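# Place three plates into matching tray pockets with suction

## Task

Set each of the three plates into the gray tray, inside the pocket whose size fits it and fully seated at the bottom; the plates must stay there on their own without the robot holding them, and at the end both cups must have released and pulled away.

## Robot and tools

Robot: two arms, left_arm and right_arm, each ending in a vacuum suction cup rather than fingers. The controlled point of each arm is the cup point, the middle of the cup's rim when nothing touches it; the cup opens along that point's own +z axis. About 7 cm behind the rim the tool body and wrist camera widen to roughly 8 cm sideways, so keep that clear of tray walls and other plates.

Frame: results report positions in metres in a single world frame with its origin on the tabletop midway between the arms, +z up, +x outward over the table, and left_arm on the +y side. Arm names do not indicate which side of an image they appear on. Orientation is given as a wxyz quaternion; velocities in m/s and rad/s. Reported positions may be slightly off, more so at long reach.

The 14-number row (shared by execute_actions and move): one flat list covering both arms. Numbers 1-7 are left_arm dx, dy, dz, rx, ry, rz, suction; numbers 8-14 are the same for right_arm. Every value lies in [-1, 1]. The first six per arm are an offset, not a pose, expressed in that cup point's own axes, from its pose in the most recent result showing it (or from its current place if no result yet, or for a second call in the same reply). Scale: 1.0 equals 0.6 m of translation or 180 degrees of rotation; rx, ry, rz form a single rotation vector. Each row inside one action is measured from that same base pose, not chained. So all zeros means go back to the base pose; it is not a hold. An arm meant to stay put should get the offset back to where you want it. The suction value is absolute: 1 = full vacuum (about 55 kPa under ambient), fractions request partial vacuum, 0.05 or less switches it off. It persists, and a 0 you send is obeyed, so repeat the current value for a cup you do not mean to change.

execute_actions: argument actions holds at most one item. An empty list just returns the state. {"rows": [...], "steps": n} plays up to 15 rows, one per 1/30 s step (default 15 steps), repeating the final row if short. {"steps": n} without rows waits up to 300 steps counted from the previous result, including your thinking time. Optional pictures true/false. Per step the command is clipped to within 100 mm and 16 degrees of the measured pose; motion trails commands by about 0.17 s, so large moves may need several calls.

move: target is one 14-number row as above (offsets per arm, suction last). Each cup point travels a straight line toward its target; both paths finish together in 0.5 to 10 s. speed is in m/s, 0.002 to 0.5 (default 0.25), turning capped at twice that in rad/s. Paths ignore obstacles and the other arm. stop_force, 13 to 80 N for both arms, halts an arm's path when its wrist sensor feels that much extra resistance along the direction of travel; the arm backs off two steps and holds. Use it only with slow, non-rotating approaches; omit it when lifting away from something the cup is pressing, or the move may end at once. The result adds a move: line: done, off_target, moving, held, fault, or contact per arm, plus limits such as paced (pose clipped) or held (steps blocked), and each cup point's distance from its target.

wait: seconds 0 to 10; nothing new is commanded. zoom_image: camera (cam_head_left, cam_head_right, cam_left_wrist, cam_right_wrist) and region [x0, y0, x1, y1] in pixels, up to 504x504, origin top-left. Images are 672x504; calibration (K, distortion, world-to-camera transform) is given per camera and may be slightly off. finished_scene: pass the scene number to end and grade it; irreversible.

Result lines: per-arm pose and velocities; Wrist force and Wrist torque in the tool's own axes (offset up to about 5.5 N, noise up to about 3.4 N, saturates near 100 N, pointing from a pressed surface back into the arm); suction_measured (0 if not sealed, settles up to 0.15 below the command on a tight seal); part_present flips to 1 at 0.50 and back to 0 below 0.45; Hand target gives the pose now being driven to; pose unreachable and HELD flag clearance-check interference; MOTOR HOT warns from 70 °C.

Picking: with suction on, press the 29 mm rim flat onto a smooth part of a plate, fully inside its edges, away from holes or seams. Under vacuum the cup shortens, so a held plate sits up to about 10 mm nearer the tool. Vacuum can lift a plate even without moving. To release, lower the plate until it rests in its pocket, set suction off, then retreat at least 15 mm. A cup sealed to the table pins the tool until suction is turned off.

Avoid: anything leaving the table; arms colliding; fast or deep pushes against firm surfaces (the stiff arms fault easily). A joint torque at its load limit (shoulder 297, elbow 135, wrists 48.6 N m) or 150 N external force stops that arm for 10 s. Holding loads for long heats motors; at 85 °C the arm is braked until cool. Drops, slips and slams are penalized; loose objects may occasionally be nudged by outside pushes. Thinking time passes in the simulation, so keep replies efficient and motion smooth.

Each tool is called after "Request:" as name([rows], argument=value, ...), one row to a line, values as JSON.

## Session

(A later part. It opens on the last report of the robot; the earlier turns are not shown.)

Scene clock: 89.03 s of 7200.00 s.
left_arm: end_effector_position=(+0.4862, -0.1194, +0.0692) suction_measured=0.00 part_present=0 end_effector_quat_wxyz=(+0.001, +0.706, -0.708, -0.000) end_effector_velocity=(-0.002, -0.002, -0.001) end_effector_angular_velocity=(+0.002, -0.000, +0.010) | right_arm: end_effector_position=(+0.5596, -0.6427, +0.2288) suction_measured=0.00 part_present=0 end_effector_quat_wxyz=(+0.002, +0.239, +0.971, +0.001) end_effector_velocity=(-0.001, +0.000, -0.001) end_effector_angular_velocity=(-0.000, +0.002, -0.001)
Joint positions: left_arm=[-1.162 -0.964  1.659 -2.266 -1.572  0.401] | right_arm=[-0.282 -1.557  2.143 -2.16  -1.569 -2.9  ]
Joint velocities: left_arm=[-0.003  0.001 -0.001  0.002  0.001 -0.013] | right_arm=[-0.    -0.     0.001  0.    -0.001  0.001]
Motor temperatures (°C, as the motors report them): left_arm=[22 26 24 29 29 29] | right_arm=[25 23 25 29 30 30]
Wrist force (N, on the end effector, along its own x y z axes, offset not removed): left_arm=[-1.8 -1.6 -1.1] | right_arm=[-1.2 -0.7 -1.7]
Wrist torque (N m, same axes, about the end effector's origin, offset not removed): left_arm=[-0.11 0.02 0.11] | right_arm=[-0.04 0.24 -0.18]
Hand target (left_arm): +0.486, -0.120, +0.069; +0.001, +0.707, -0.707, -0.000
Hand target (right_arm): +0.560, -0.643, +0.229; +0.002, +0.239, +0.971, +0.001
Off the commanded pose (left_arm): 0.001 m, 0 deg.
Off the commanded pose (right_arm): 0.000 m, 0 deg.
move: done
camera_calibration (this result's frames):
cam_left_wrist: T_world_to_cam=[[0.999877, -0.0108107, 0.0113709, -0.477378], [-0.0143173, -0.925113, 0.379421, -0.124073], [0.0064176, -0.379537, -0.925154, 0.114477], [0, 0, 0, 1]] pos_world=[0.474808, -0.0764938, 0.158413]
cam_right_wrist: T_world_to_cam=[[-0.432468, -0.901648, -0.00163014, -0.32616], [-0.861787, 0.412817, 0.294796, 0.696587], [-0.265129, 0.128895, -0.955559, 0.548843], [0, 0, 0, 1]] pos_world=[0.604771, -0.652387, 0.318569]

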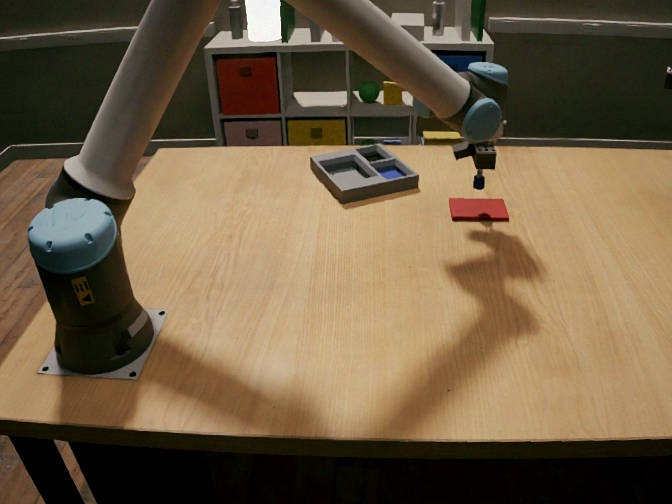

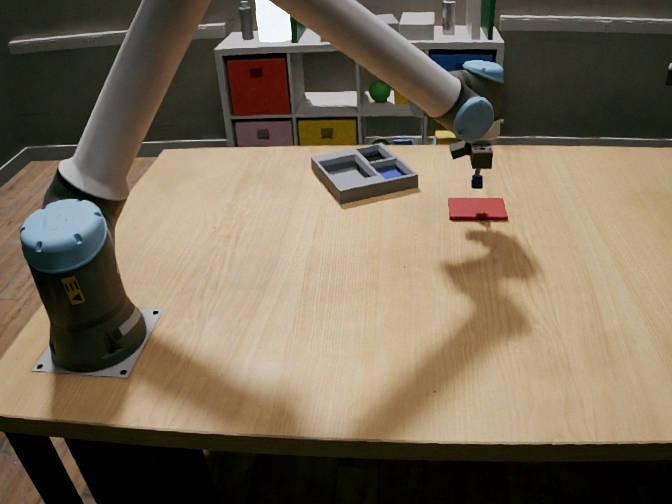

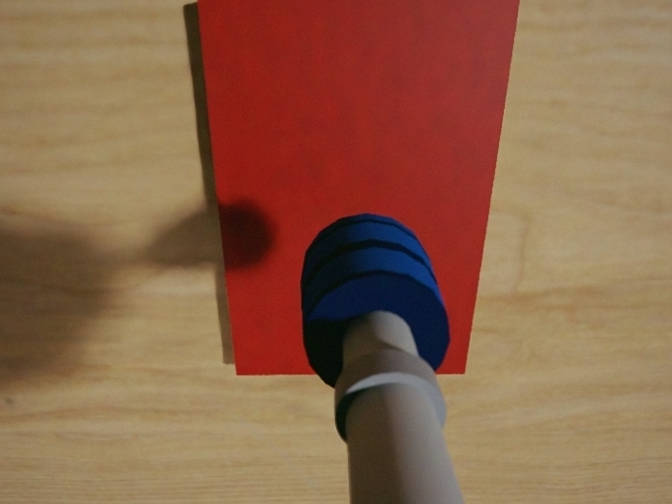

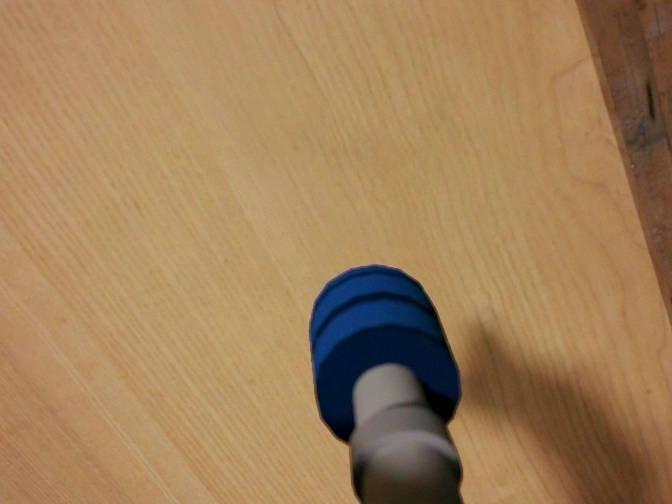

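Request:
move(target=[0.0083,0.0067,0.082,0,0,0,1,0,0,0,0,0,0,0], speed=0.1)

Request:
move(target=[0,0,0.019,0,0,0,1,0,0,0,0,0,0,0], speed=0.012, stop_force=15)

Request:
wait(seconds=0.5)

Request:
move(target=[0,0,-0.09,0,0,0,1,0,0,0,0,0,0,0], speed=0.1)

Request:
move(target=[-0.5647,-0.2872,0,0,0,0.359,1,0,0,0,0,0,0,0], speed=0.3)

Scene clock: 95.70 s of 7200.00 s.
left_arm: end_effector_position=(+0.4822, -0.1244, +0.0202) suction_measured=0.00 part_present=0 end_effector_quat_wxyz=(+0.001, +0.706, -0.708, -0.000) end_effector_velocity=(+0.000, -0.001, -0.001) end_effector_angular_velocity=(-0.002, -0.000, +0.000) | right_arm: end_effector_position=(+0.5596, -0.6427, +0.2288) suction_measured=0.00 part_present=0 end_effector_quat_wxyz=(+0.002, +0.239, +0.971, +0.001) end_effector_velocity=(+0.000, -0.000, +0.000) end_effector_angular_velocity=(-0.000, -0.001, -0.000)
Joint positions: left_arm=[-1.168 -0.908  1.67  -2.333 -1.572  0.395] | right_arm=[-0.282 -1.557  2.143 -2.16  -1.569 -2.9  ]
Joint velocities: left_arm=[-0.     0.002 -0.    -0.004 -0.    -0.   ] | right_arm=[ 0.  0. -0. -0. -0.  0.]
Motor temperatures (°C, as the motors report them): left_arm=[22 26 24 29 29 29] | right_arm=[25 23 25 29 30 30]
Wrist force (N, on the end effector, along its own x y z axes, offset not removed): left_arm=[-7.3 2.4 -0.2] | right_arm=[-0.9 -0.8 -0.7]
Wrist torque (N m, same axes, about the end effector's origin, offset not removed): left_arm=[0.26 0.77 -0.13] | right_arm=[-0.10 0.28 -0.19]
Hand target (left_arm): +0.482, -0.124, +0.020; +0.001, +0.706, -0.708, -0.000
Hand target (right_arm): +0.560, -0.643, +0.229; +0.002, +0.239, +0.971, +0.001
Off the commanded pose (left_arm): 0.000 m, 0 deg.
Off the commanded pose (right_arm): 0.000 m, 0 deg.
After step 90, 2.67 s passed at rest.
move: done
camera_calibration (this result's frames):
cam_left_wrist: T_world_to_cam=[[0.999877, -0.0108053, 0.0113744, -0.47287], [-0.0143136, -0.925113, 0.379421, -0.110131], [0.00642285, -0.379537, -0.925154, 0.0672863], [0, 0, 0, 1]] pos_world=[0.470804, -0.0814554, 0.109415]
cam_right_wrist: T_world_to_cam=[[-0.432469, -0.901648, -0.00163007, -0.32616], [-0.861787, 0.412817, 0.294796, 0.696588], [-0.265129, 0.128895, -0.955559, 0.548843], [0, 0, 0, 1]] pos_world=[0.604771, -0.652387, 0.318569]

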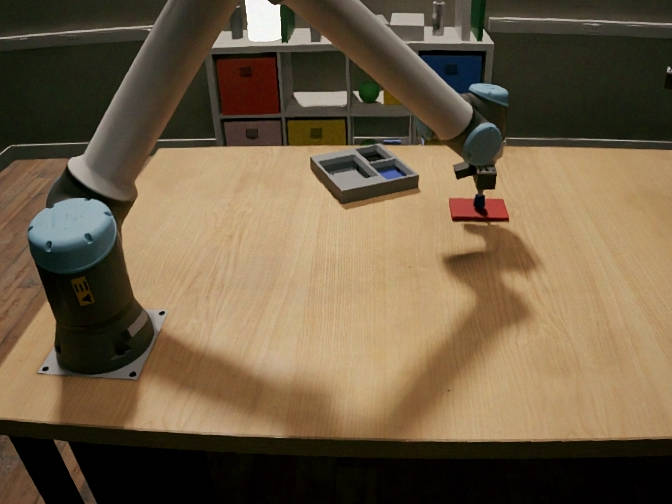

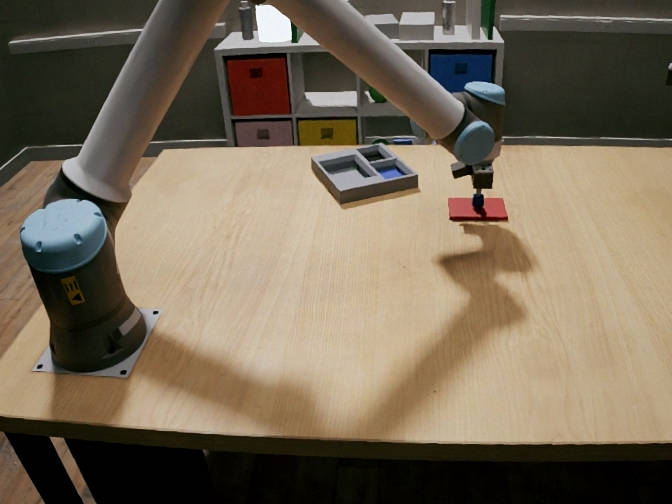

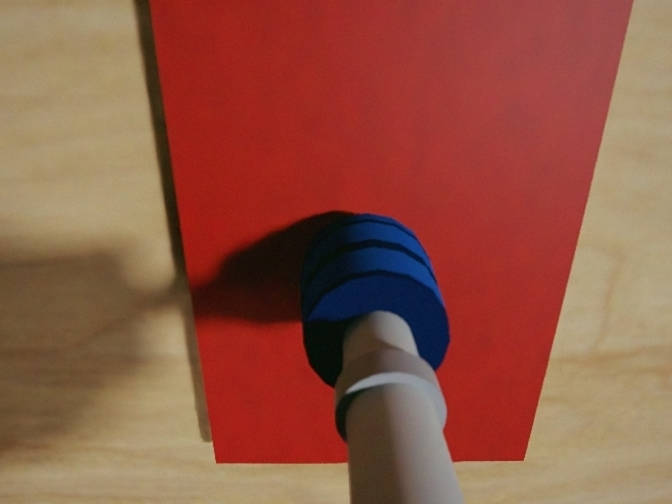

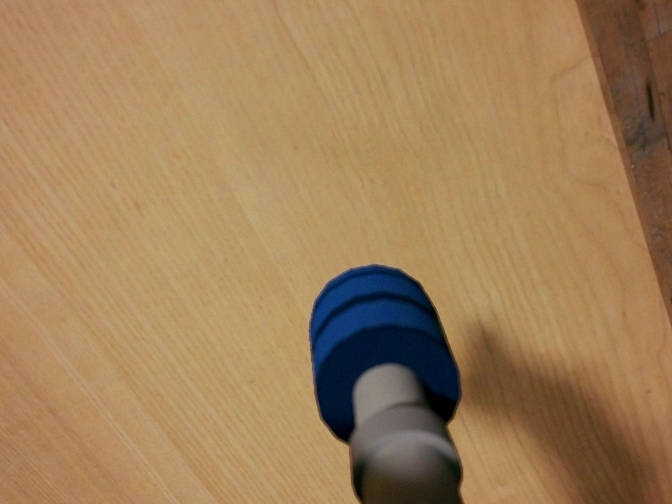

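Scene clock: 96.87 s of 7200.00 s.
left_arm: end_effector_position=(+0.4822, -0.1244, +0.0091) suction_measured=0.54 part_present=1 end_effector_quat_wxyz=(+0.001, +0.706, -0.708, -0.000) end_effector_velocity=(-0.001, -0.001, -0.002) end_effector_angular_velocity=(-0.001, +0.000, -0.000) | right_arm: end_effector_position=(+0.5596, -0.6427, +0.2288) suction_measured=0.00 part_present=0 end_effector_quat_wxyz=(+0.002, +0.239, +0.971, +0.001) end_effector_velocity=(-0.000, +0.000, -0.000) end_effector_angular_velocity=(+0.000, +0.000, -0.001)
Joint positions: left_arm=[-1.168 -0.896  1.673 -2.349 -1.572  0.395] | right_arm=[-0.282 -1.557  2.143 -2.16  -1.569 -2.9  ]
Joint velocities: left_arm=[-0.001  0.002  0.    -0.004 -0.001 -0.   ] | right_arm=[ 0.     0.    -0.     0.     0.     0.001]
Motor temperatures (°C, as the motors report them): left_arm=[22 26 24 29 29 29] | right_arm=[25 23 25 29 30 30]
Wrist force (N, on the end effector, along its own x y z axes, offset not removed): left_arm=[-2.7 -0.3 1.2] | right_arm=[-1.3 -0.7 -1.6]
Wrist torque (N m, same axes, about the end effector's origin, offset not removed): left_arm=[0.02 0.24 -0.12] | right_arm=[0.09 0.30 -0.17]
Hand target (left_arm): +0.482, -0.124, +0.009; +0.001, +0.706, -0.708, -0.000
Hand target (right_arm): +0.560, -0.643, +0.229; +0.002, +0.239, +0.971, +0.001
Off the commanded pose (left_arm): 0.000 m, 0 deg.
Off the commanded pose (right_arm): 0.000 m, 0 deg.
move: done
camera_calibration (this result's frames):
cam_left_wrist: T_world_to_cam=[[0.999877, -0.010807, 0.0113671, -0.472739], [-0.0143123, -0.925119, 0.379407, -0.105911], [0.00641564, -0.379523, -0.92516, 0.0569864], [0, 0, 0, 1]] pos_world=[0.470799, -0.0814616, 0.0982786]
cam_right_wrist: T_world_to_cam=[[-0.432468, -0.901648, -0.00162993, -0.32616], [-0.861787, 0.412817, 0.294796, 0.696588], [-0.26513, 0.128895, -0.955559, 0.548843], [0, 0, 0, 1]] pos_world=[0.604771, -0.652387, 0.318569]

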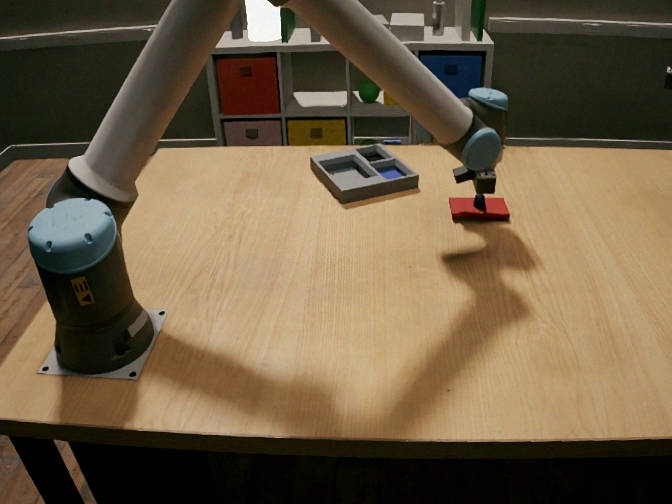

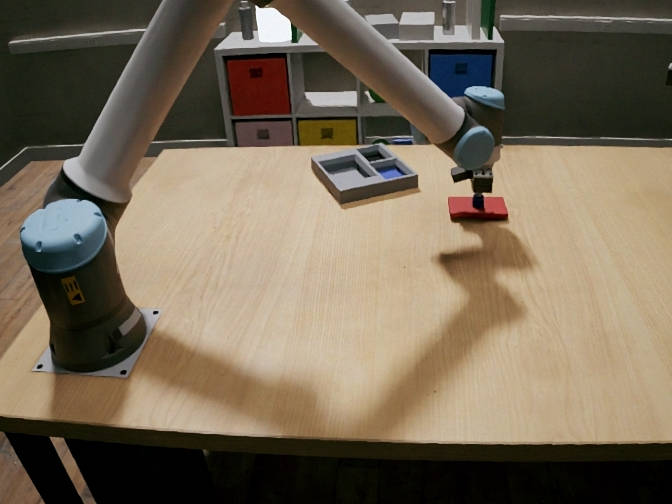

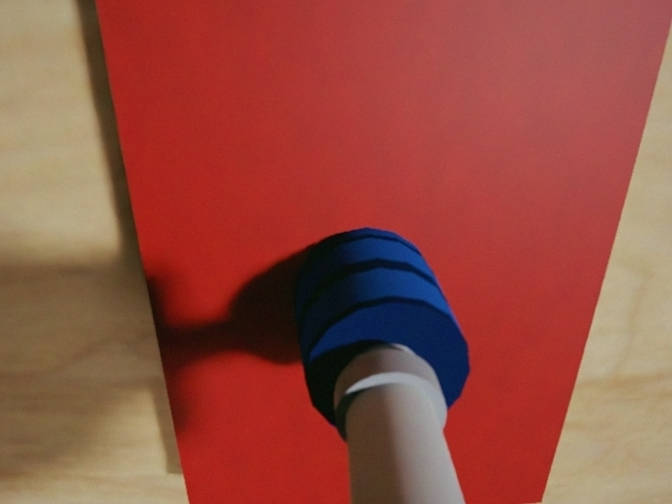

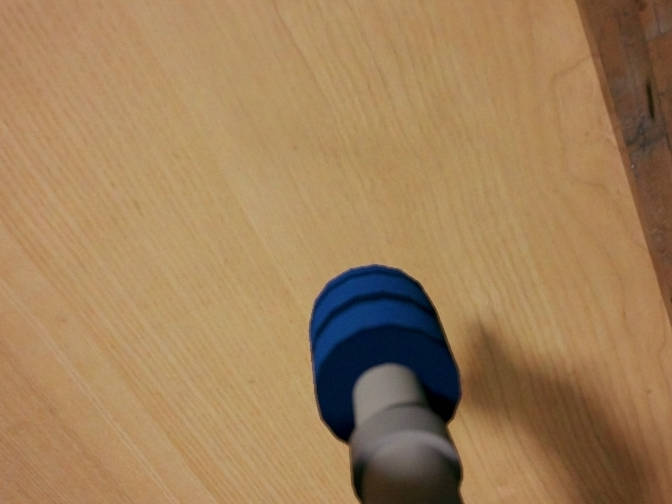

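Scene clock: 97.37 s of 7200.00 s.
left_arm: end_effector_position=(+0.4822, -0.1244, +0.0088) suction_measured=0.95 part_present=1 end_effector_quat_wxyz=(+0.001, +0.706, -0.708, -0.000) end_effector_velocity=(-0.000, -0.000, +0.001) end_effector_angular_velocity=(-0.000, +0.001, +0.000) | right_arm: end_effector_position=(+0.5596, -0.6427, +0.2288) suction_measured=0.00 part_present=0 end_effector_quat_wxyz=(+0.002, +0.239, +0.971, +0.001) end_effector_velocity=(+0.001, -0.000, +0.001) end_effector_angular_velocity=(-0.002, -0.002, -0.000)
Joint positions: left_arm=[-1.168 -0.895  1.673 -2.349 -1.572  0.395] | right_arm=[-0.282 -1.557  2.143 -2.16  -1.569 -2.9  ]
Joint velocities: left_arm=[ 0.    -0.001  0.     0.001 -0.001 -0.   ] | right_arm=[-0.    -0.    -0.001 -0.001 -0.001  0.   ]
Motor temperatures (°C, as the motors report them): left_arm=[22 26 24 29 29 29] | right_arm=[25 23 25 29 30 30]
Wrist force (N, on the end effector, along its own x y z axes, offset not removed): left_arm=[0.1 1.0 4.8] | right_arm=[-1.4 -1.5 0.1]
Wrist torque (N m, same axes, about the end effector's origin, offset not removed): left_arm=[0.31 -0.17 0.00] | right_arm=[-0.16 0.36 -0.24]
Hand target (left_arm): +0.482, -0.124, +0.009; +0.001, +0.706, -0.708, -0.000
Hand target (right_arm): +0.560, -0.643, +0.229; +0.002, +0.239, +0.971, +0.001
Off the commanded pose (left_arm): 0.000 m, 0 deg.
Off the commanded pose (right_arm): 0.000 m, 0 deg.
Steps of this call (steps 1 to 15: nothing new was sent). Readings (end_effector_position | what the end effector reports):
1: left_arm (+0.4822, -0.1244, +0.0090) | right_arm (+0.5596, -0.6427, +0.2288) | left_arm suction_measured=0.59 part_present=1 | right_arm suction_measured=0.00 part_present=0
2: left_arm (+0.4822, -0.1244, +0.0090) | right_arm (+0.5596, -0.6427, +0.2288) | left_arm suction_measured=0.64 part_present=1 | right_arm suction_measured=0.00 part_present=0
4: left_arm (+0.4822, -0.1244, +0.0089) | right_arm (+0.5596, -0.6427, +0.2288) | left_arm suction_measured=0.73 part_present=1 | right_arm suction_measured=0.00 part_present=0
8: left_arm (+0.4822, -0.1244, +0.0088) | right_arm (+0.5596, -0.6427, +0.2288) | left_arm suction_measured=0.85 part_present=1 | right_arm suction_measured=0.00 part_present=0
15: the state above
camera_calibration (this result's frames):
cam_left_wrist: T_world_to_cam=[[0.999877, -0.0108068, 0.0113723, -0.472737], [-0.0143142, -0.925113, 0.379421, -0.105813], [0.0064203, -0.379537, -0.925154, 0.0567344], [0, 0, 0, 1]] pos_world=[0.4708, -0.0814653, 0.0980119]
cam_right_wrist: T_world_to_cam=[[-0.432468, -0.901648, -0.00163021, -0.32616], [-0.861787, 0.412817, 0.294796, 0.696588], [-0.265129, 0.128895, -0.955559, 0.548843], [0, 0, 0, 1]] pos_world=[0.604771, -0.652387, 0.318569]

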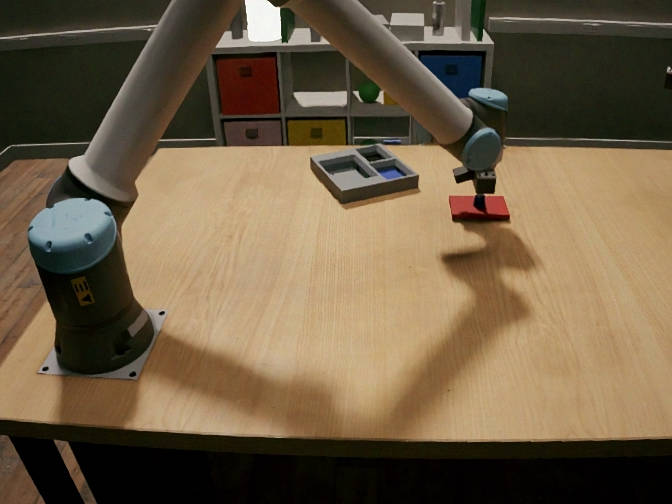

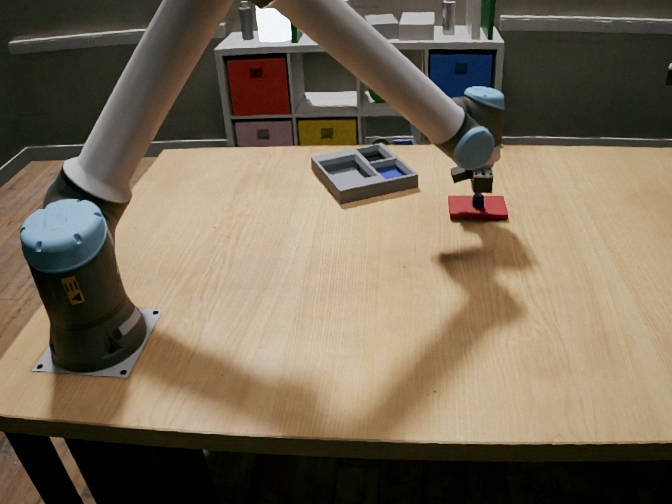

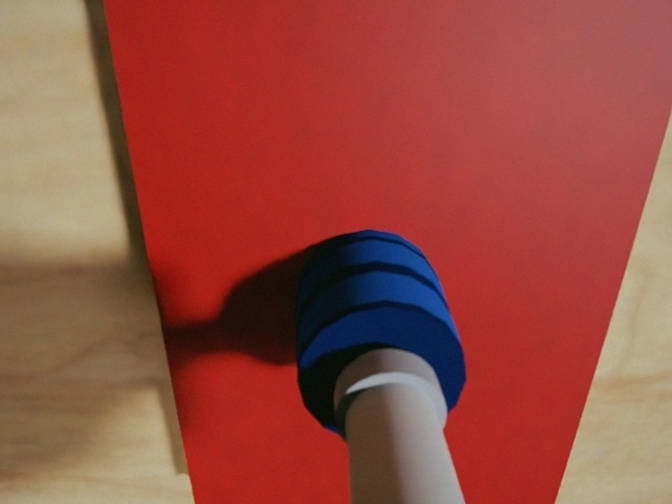

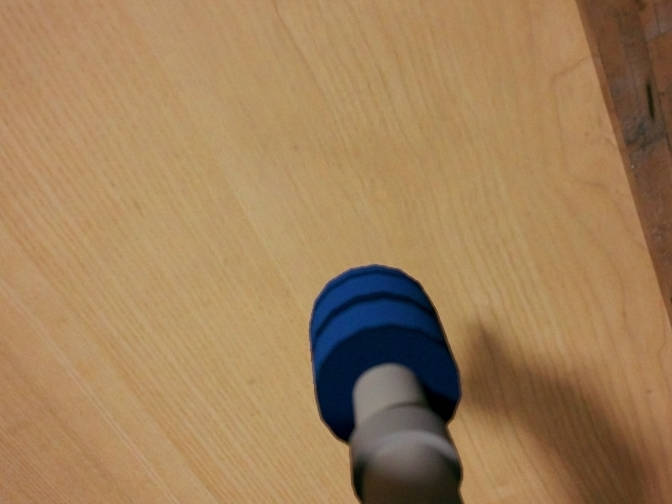

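Scene clock: 98.40 s of 7200.00 s.
left_arm: end_effector_position=(+0.4822, -0.1243, +0.0626) suction_measured=1.00 part_present=1 end_effector_quat_wxyz=(+0.001, +0.706, -0.708, -0.000) end_effector_velocity=(-0.000, -0.001, +0.002) end_effector_angular_velocity=(-0.001, +0.000, -0.001) | right_arm: end_effector_position=(+0.5596, -0.6427, +0.2288) suction_measured=0.00 part_present=0 end_effector_quat_wxyz=(+0.002, +0.239, +0.971, +0.001) end_effector_velocity=(-0.001, +0.000, -0.001) end_effector_angular_velocity=(-0.000, +0.001, +0.001)
Joint positions: left_arm=[-1.168 -0.955  1.657 -2.273 -1.572  0.395] | right_arm=[-0.282 -1.557  2.143 -2.16  -1.569 -2.9  ]
Joint velocities: left_arm=[-0.    -0.002 -0.001  0.003 -0.001  0.   ] | right_arm=[-0.    -0.     0.001 -0.    -0.    -0.001]
Motor temperatures (°C, as the motors report them): left_arm=[22 26 24 29 29 29] | right_arm=[25 23 25 29 30 30]
Wrist force (N, on the end effector, along its own x y z axes, offset not removed): left_arm=[2.1 -0.4 1.8] | right_arm=[-1.7 0.8 -0.8]
Wrist torque (N m, same axes, about the end effector's origin, offset not removed): left_arm=[0.09 -0.55 -0.06] | right_arm=[0.15 0.38 -0.08]
Hand target (left_arm): +0.482, -0.124, +0.063; +0.001, +0.706, -0.708, -0.000
Hand target (right_arm): +0.560, -0.643, +0.229; +0.002, +0.239, +0.971, +0.001
Off the commanded pose (left_arm): 0.000 m, 0 deg.
Off the commanded pose (right_arm): 0.000 m, 0 deg.
move: done
camera_calibration (this result's frames):
cam_left_wrist: T_world_to_cam=[[0.999877, -0.010807, 0.0113683, -0.473334], [-0.0143128, -0.925117, 0.379412, -0.126191], [0.0064167, -0.379528, -0.925158, 0.106517], [0, 0, 0, 1]] pos_world=[0.470786, -0.0814305, 0.151804]
cam_right_wrist: T_world_to_cam=[[-0.432468, -0.901648, -0.00163003, -0.32616], [-0.861787, 0.412817, 0.294796, 0.696587], [-0.26513, 0.128895, -0.955559, 0.548843], [0, 0, 0, 1]] pos_world=[0.604771, -0.652387, 0.318569]

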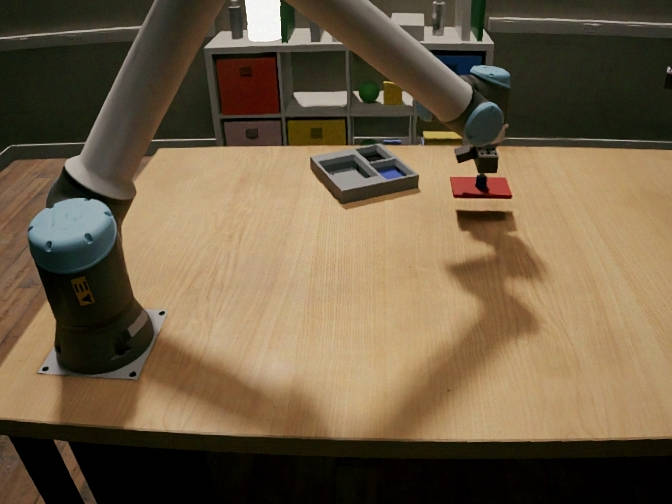

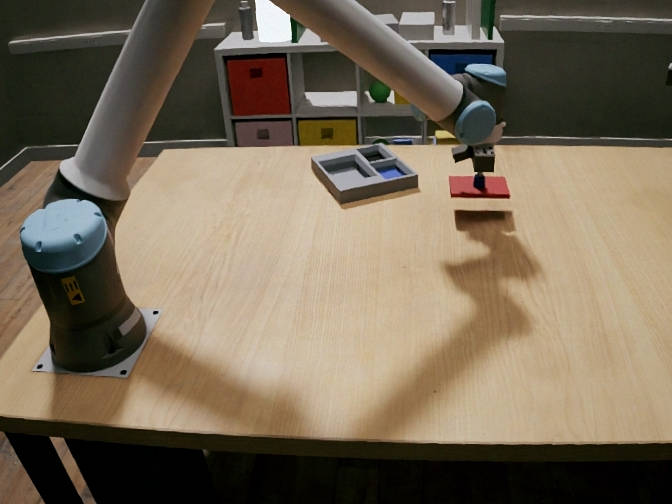

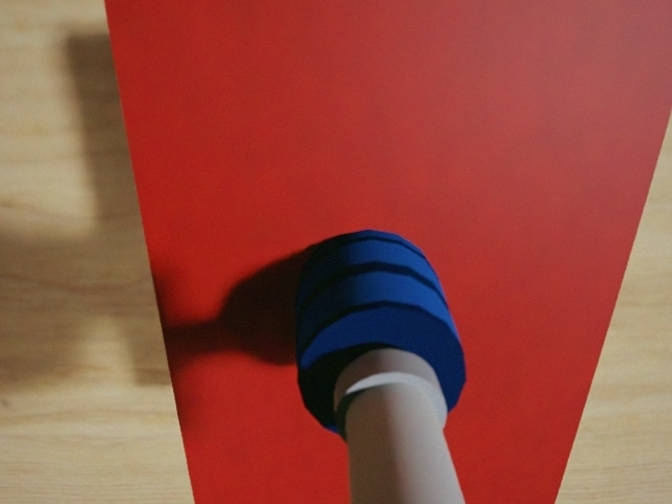

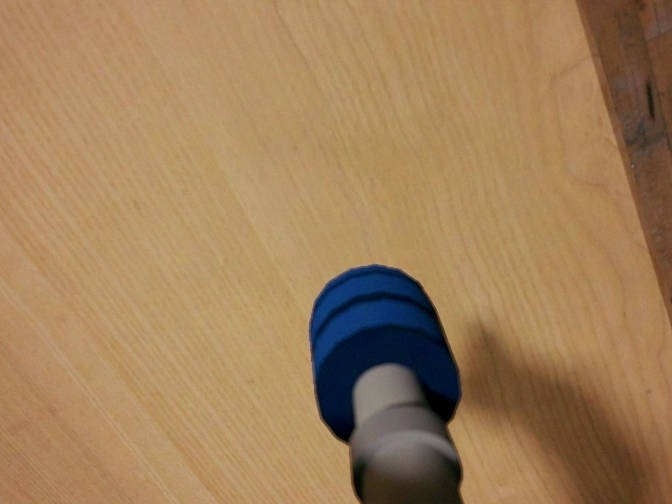

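Scene clock: 100.87 s of 7200.00 s.
left_arm: end_effector_position=(+0.6556, +0.2137, +0.0625) suction_measured=1.00 part_present=1 end_effector_quat_wxyz=(-0.000, -0.219, +0.976, -0.001) end_effector_velocity=(+0.001, +0.003, -0.001) end_effector_angular_velocity=(+0.001, +0.002, -0.009) | right_arm: end_effector_position=(+0.5596, -0.6427, +0.2288) suction_measured=0.00 part_present=0 end_effector_quat_wxyz=(+0.002, +0.239, +0.971, +0.001) end_effector_velocity=(-0.000, -0.000, -0.000) end_effector_angular_velocity=(-0.001, +0.001, -0.000)
Joint positions: left_arm=[-0.775 -1.099  1.912 -2.384 -1.572  1.915] | right_arm=[-0.282 -1.557  2.143 -2.16  -1.569 -2.9  ]
Joint velocities: left_arm=[ 0.003  0.001  0.     0.002 -0.001  0.013] | right_arm=[-0.     0.     0.     0.    -0.001  0.   ]
Motor temperatures (°C, as the motors report them): left_arm=[22 26 24 29 29 29] | right_arm=[25 23 25 29 30 30]
Wrist force (N, on the end effector, along its own x y z axes, offset not removed): left_arm=[-4.4 0.4 1.1] | right_arm=[-2.1 -0.9 -0.4]
Wrist torque (N m, same axes, about the end effector's origin, offset not removed): left_arm=[0.14 0.49 -0.12] | right_arm=[-0.02 0.34 -0.27]
Hand target (left_arm): +0.656, +0.214, +0.063; -0.001, -0.219, +0.976, -0.001
Hand target (right_arm): +0.560, -0.643, +0.229; +0.002, +0.239, +0.971, +0.001
Off the commanded pose (left_arm): 0.001 m, 0 deg.
Off the commanded pose (right_arm): 0.000 m, 0 deg.
move: done
camera_calibration (this result's frames):
cam_left_wrist: T_world_to_cam=[[0.419735, -0.907553, 0.0130458, -0.0712058], [-0.841707, -0.383823, 0.379749, 0.615745], [-0.339635, -0.170375, -0.924997, 0.415762], [0, 0, 0, 1]] pos_world=[0.689372, 0.24255, 0.151679]
cam_right_wrist: T_world_to_cam=[[-0.432469, -0.901648, -0.0016301, -0.32616], [-0.861787, 0.412817, 0.294796, 0.696588], [-0.265129, 0.128895, -0.955559, 0.548843], [0, 0, 0, 1]] pos_world=[0.604771, -0.652387, 0.318569]

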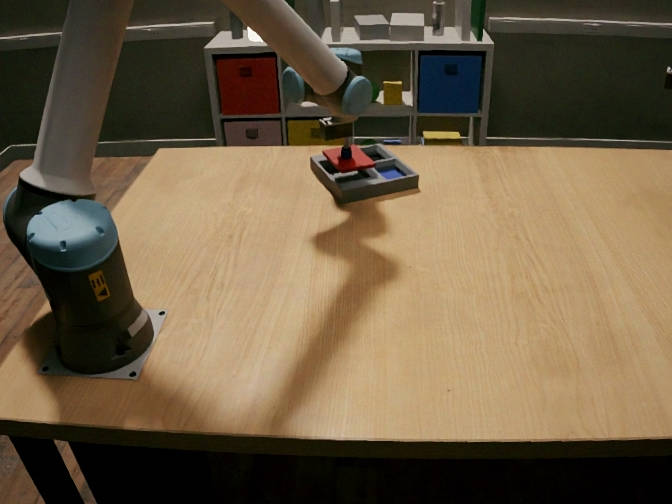

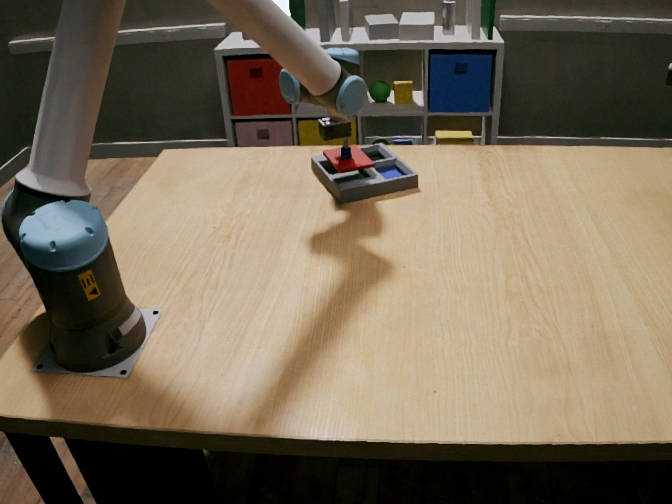

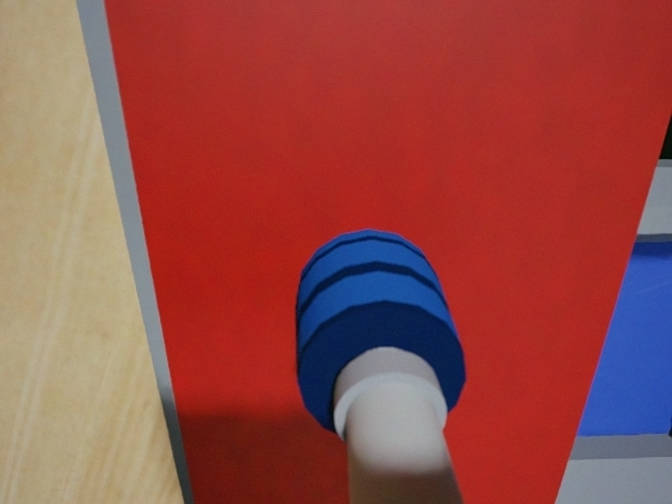

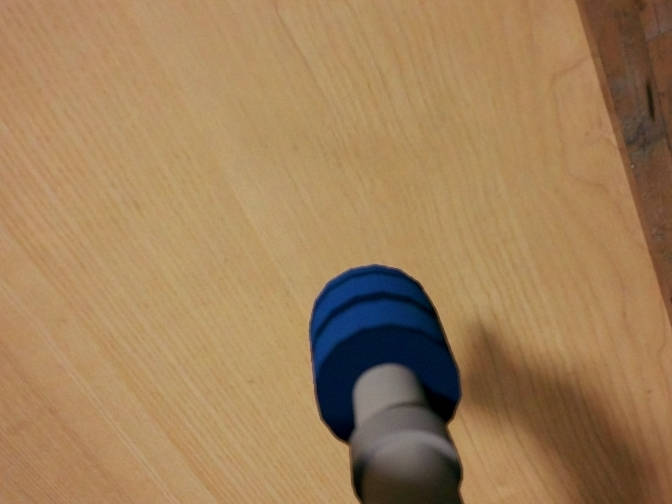

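Request:
move(target=[0.0017,0.0017,0.05,0,0,0,1,0,0,0,0,0,0,0], speed=0.03, stop_force=13)

Scene clock: 104.23 s of 7200.00 s.
left_arm: end_effector_position=(+0.6542, +0.2142, +0.0328) suction_measured=1.00 part_present=1 end_effector_quat_wxyz=(-0.000, -0.219, +0.976, -0.001) end_effector_velocity=(+0.000, +0.001, -0.002) end_effector_angular_velocity=(+0.000, -0.000, +0.001) | right_arm: end_effector_position=(+0.5596, -0.6427, +0.2288) suction_measured=0.00 part_present=0 end_effector_quat_wxyz=(+0.002, +0.239, +0.971, +0.001) end_effector_velocity=(+0.001, -0.000, +0.001) end_effector_angular_velocity=(+0.001, -0.002, +0.000)
Joint positions: left_arm=[-0.776 -1.063  1.925 -2.434 -1.572  1.914] | right_arm=[-0.282 -1.557  2.143 -2.16  -1.569 -2.9  ]
Joint velocities: left_arm=[ 0.001  0.003  0.001 -0.004  0.    -0.   ] | right_arm=[ 0.     0.    -0.002  0.     0.001 -0.   ]
Motor temperatures (°C, as the motors report them): left_arm=[22 26 24 29 29 29] | right_arm=[25 23 25 29 30 30]
Wrist force (N, on the end effector, along its own x y z axes, offset not removed): left_arm=[-2.7 2.5 0.2] | right_arm=[-2.0 2.9 -1.5]
Wrist torque (N m, same axes, about the end effector's origin, offset not removed): left_arm=[0.45 0.24 -0.08] | right_arm=[0.51 0.47 -0.21]
Hand target (left_arm): +0.654, +0.214, +0.033; -0.000, -0.219, +0.976, -0.001
Hand target (right_arm): +0.560, -0.643, +0.229; +0.002, +0.239, +0.971, +0.001
Off the commanded pose (left_arm): 0.000 m, 0 deg.
Off the commanded pose (right_arm): 0.000 m, 0 deg.
move: done
camera_calibration (this result's frames):
cam_left_wrist: T_world_to_cam=[[0.419728, -0.907556, 0.0130397, -0.0698221], [-0.841708, -0.383818, 0.379752, 0.626102], [-0.339642, -0.170368, -0.924996, 0.387868], [0, 0, 0, 1]] pos_world=[0.688038, 0.243022, 0.121923]
cam_right_wrist: T_world_to_cam=[[-0.432468, -0.901648, -0.00162992, -0.32616], [-0.861787, 0.412817, 0.294796, 0.696588], [-0.265129, 0.128895, -0.955559, 0.548843], [0, 0, 0, 1]] pos_world=[0.604771, -0.652387, 0.318569]

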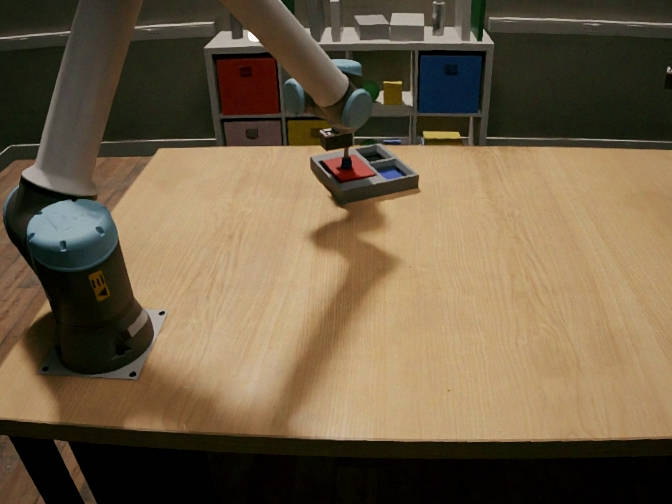

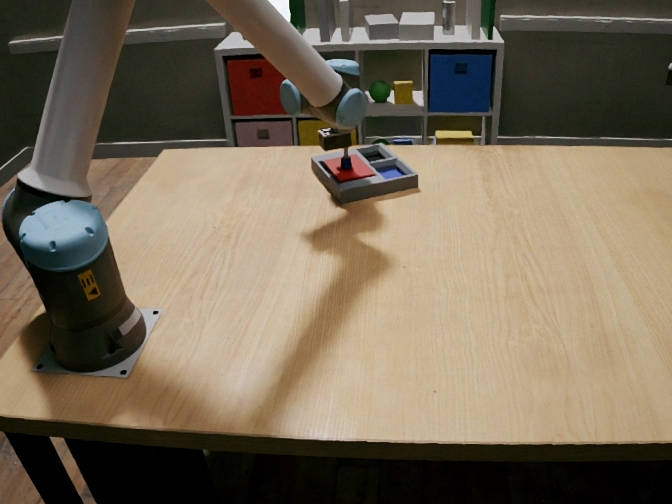

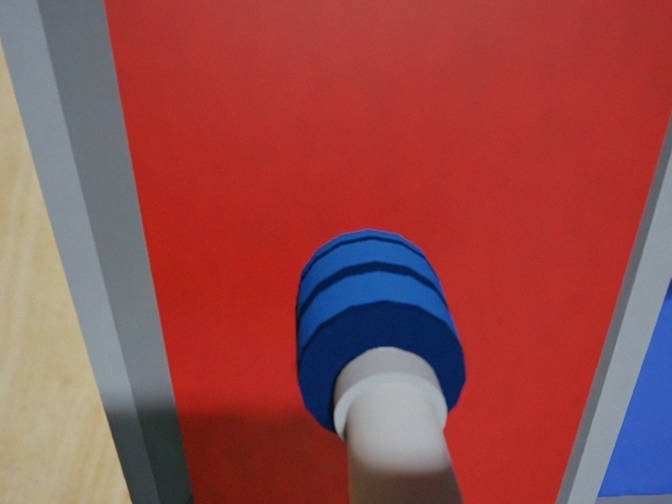

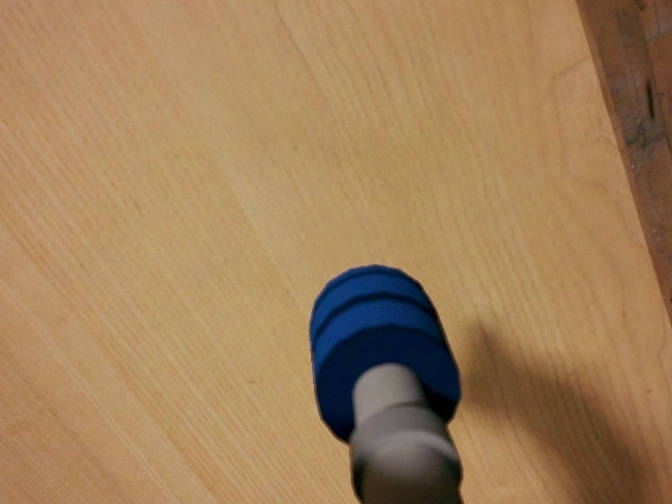

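Request:
move(target=[0,0.0072,0.006,0,0,0,1,0,0,0,0,0,0,0], speed=0.015, stop_force=13)

Scene clock: 107.03 s of 7200.00 s.
left_arm: end_effector_position=(+0.6525, +0.2179, +0.0293) suction_measured=1.00 part_present=1 end_effector_quat_wxyz=(-0.000, -0.219, +0.976, -0.001) end_effector_velocity=(-0.001, +0.002, -0.002) end_effector_angular_velocity=(+0.000, +0.000, +0.000) | right_arm: end_effector_position=(+0.5596, -0.6427, +0.2288) suction_measured=0.00 part_present=0 end_effector_quat_wxyz=(+0.002, +0.239, +0.971, +0.001) end_effector_velocity=(-0.000, -0.000, -0.000) end_effector_angular_velocity=(-0.000, +0.000, +0.000)
Joint positions: left_arm=[-0.774 -1.062  1.934 -2.443 -1.572  1.916] | right_arm=[-0.282 -1.557  2.143 -2.16  -1.569 -2.9  ]
Joint velocities: left_arm=[ 0.001  0.001  0.003 -0.004 -0.     0.001] | right_arm=[ 0.  0.  0. -0. -0. -0.]
Motor temperatures (°C, as the motors report them): left_arm=[22 26 24 29 29 29] | right_arm=[25 23 25 29 30 30]
Wrist force (N, on the end effector, along its own x y z axes, offset not removed): left_arm=[1.2 -1.7 -0.6] | right_arm=[-2.0 0.6 -1.8]
Wrist torque (N m, same axes, about the end effector's origin, offset not removed): left_arm=[-0.19 -0.23 0.06] | right_arm=[0.19 0.45 -0.20]
Hand target (left_arm): +0.652, +0.218, +0.029; -0.000, -0.219, +0.976, -0.001
Hand target (right_arm): +0.560, -0.643, +0.229; +0.002, +0.239, +0.971, +0.001
Off the commanded pose (left_arm): 0.000 m, 0 deg.
Off the commanded pose (right_arm): 0.000 m, 0 deg.
move: done
camera_calibration (this result's frames):
cam_left_wrist: T_world_to_cam=[[0.41973, -0.907555, 0.0130306, -0.0656657], [-0.841705, -0.383823, 0.379754, 0.627357], [-0.339646, -0.170362, -0.924996, 0.384714], [0, 0, 0, 1]] pos_world=[0.686278, 0.246739, 0.118473]
cam_right_wrist: T_world_to_cam=[[-0.432468, -0.901648, -0.00163011, -0.32616], [-0.861787, 0.412817, 0.294796, 0.696587], [-0.265129, 0.128895, -0.955559, 0.548843], [0, 0, 0, 1]] pos_world=[0.604771, -0.652387, 0.318569]

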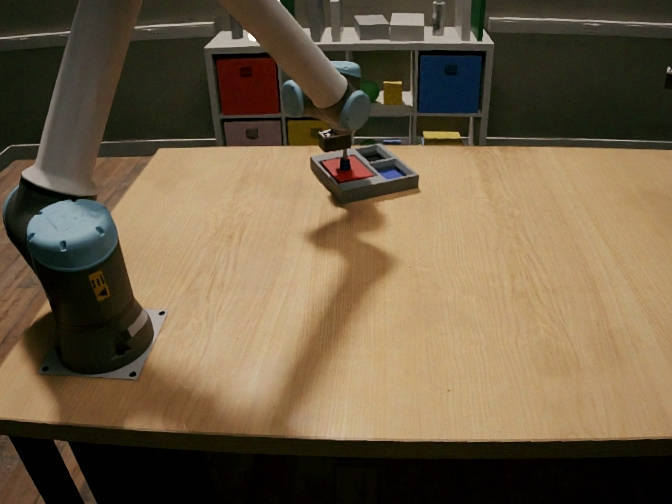

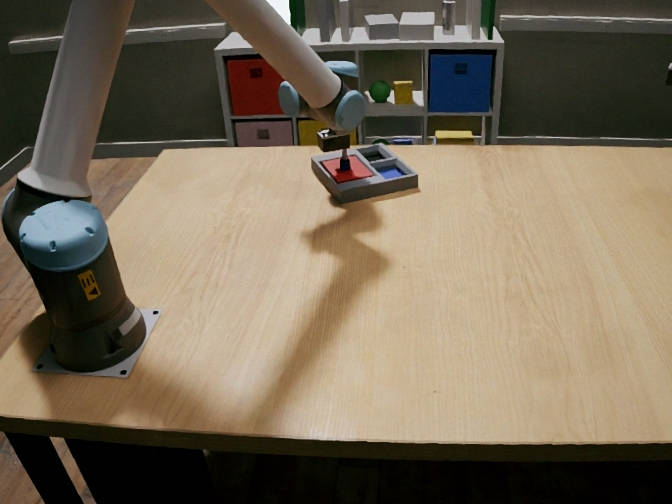

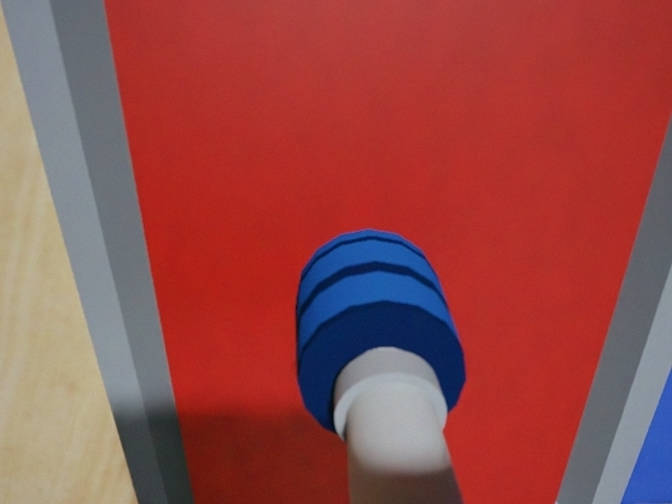

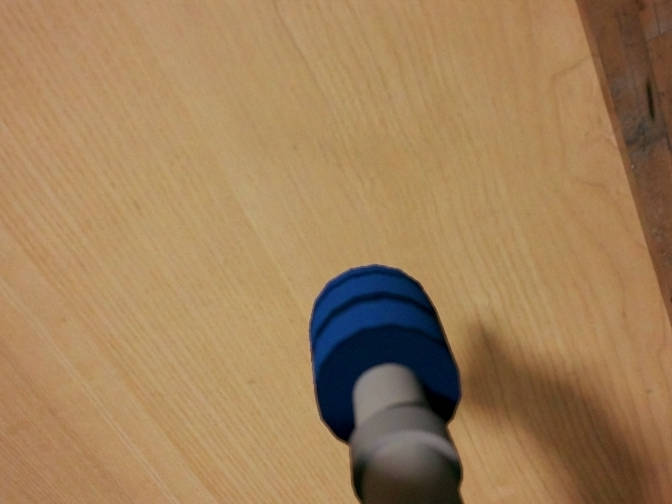

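Symmetric.

Request:
move(target=[0,0,0.037,0,0,0,1,0,0,0,0,0,0,0], speed=0.008, stop_force=22)

Scene clock: 111.67 s of 7200.00 s.
left_arm: end_effector_position=(+0.6525, +0.2179, +0.0073) suction_measured=0.99 part_present=1 end_effector_quat_wxyz=(-0.000, -0.219, +0.976, -0.001) end_effector_velocity=(-0.000, +0.000, -0.001) end_effector_angular_velocity=(+0.000, +0.001, +0.000) | right_arm: end_effector_position=(+0.5596, -0.6427, +0.2288) suction_measured=0.00 part_present=0 end_effector_quat_wxyz=(+0.002, +0.239, +0.971, +0.001) end_effector_velocity=(+0.000, -0.000, +0.000) end_effector_angular_velocity=(-0.000, -0.001, -0.000)
Joint positions: left_arm=[-0.774 -1.032  1.939 -2.479 -1.572  1.916] | right_arm=[-0.282 -1.557  2.143 -2.16  -1.569 -2.9  ]
Joint velocities: left_arm=[ 0.     0.002  0.    -0.002 -0.     0.   ] | right_arm=[ 0.     0.    -0.    -0.001 -0.     0.001]
Motor temperatures (°C, as the motors report them): left_arm=[22 26 24 29 29 29] | right_arm=[25 23 25 29 30 30]
Wrist force (N, on the end effector, along its own x y z axes, offset not removed): left_arm=[-2.0 3.4 0.0] | right_arm=[-3.9 0.2 -0.9]
Wrist torque (N m, same axes, about the end effector's origin, offset not removed): left_arm=[-0.05 0.21 -0.14] | right_arm=[0.06 0.61 -0.21]
Hand target (left_arm): +0.652, +0.218, +0.007; -0.000, -0.219, +0.976, -0.001
Hand target (right_arm): +0.560, -0.643, +0.229; +0.002, +0.239, +0.971, +0.001
Off the commanded pose (left_arm): 0.000 m, 0 deg.
Off the commanded pose (right_arm): 0.000 m, 0 deg.
move: done
camera_calibration (this result's frames):
cam_left_wrist: T_world_to_cam=[[0.41973, -0.907556, 0.0130236, -0.0653864], [-0.841703, -0.383825, 0.379756, 0.635725], [-0.339651, -0.170357, -0.924995, 0.364339], [0, 0, 0, 1]] pos_world=[0.686284, 0.246733, 0.0964431]
cam_right_wrist: T_world_to_cam=[[-0.432468, -0.901648, -0.00163004, -0.32616], [-0.861787, 0.412817, 0.294796, 0.696587], [-0.26513, 0.128895, -0.955559, 0.548843], [0, 0, 0, 1]] pos_world=[0.604771, -0.652387, 0.318569]

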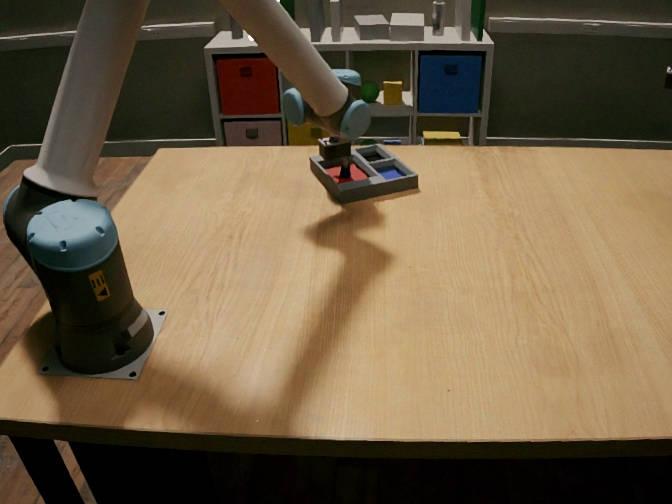

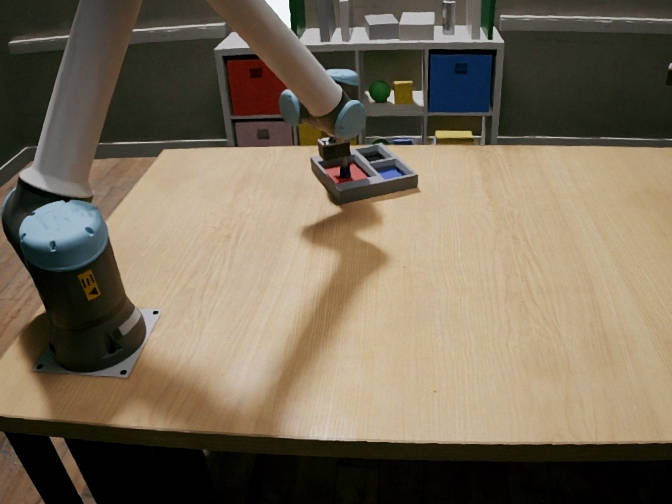

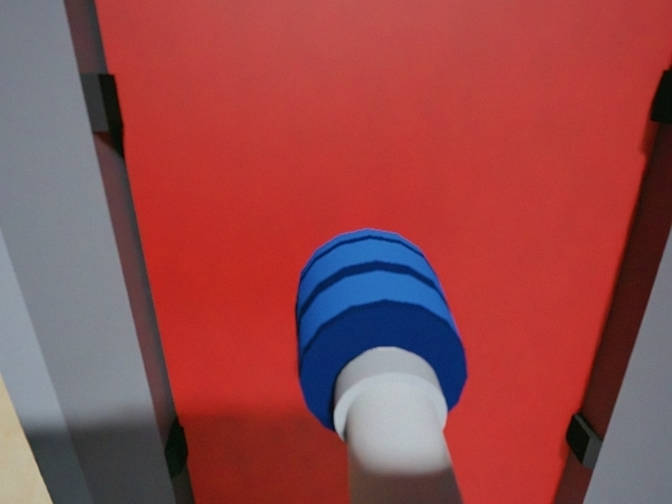

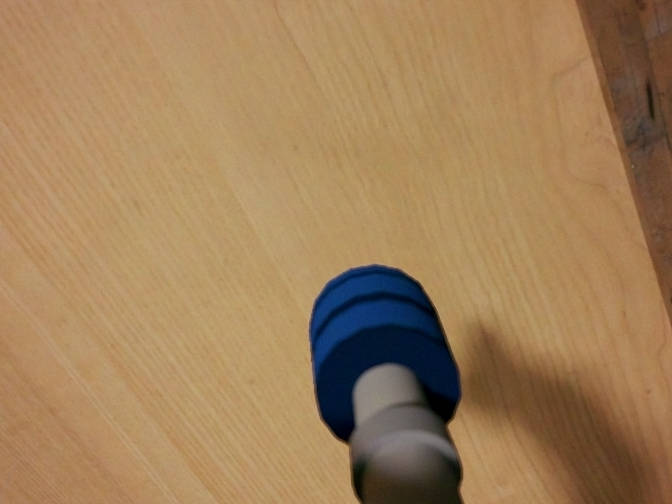

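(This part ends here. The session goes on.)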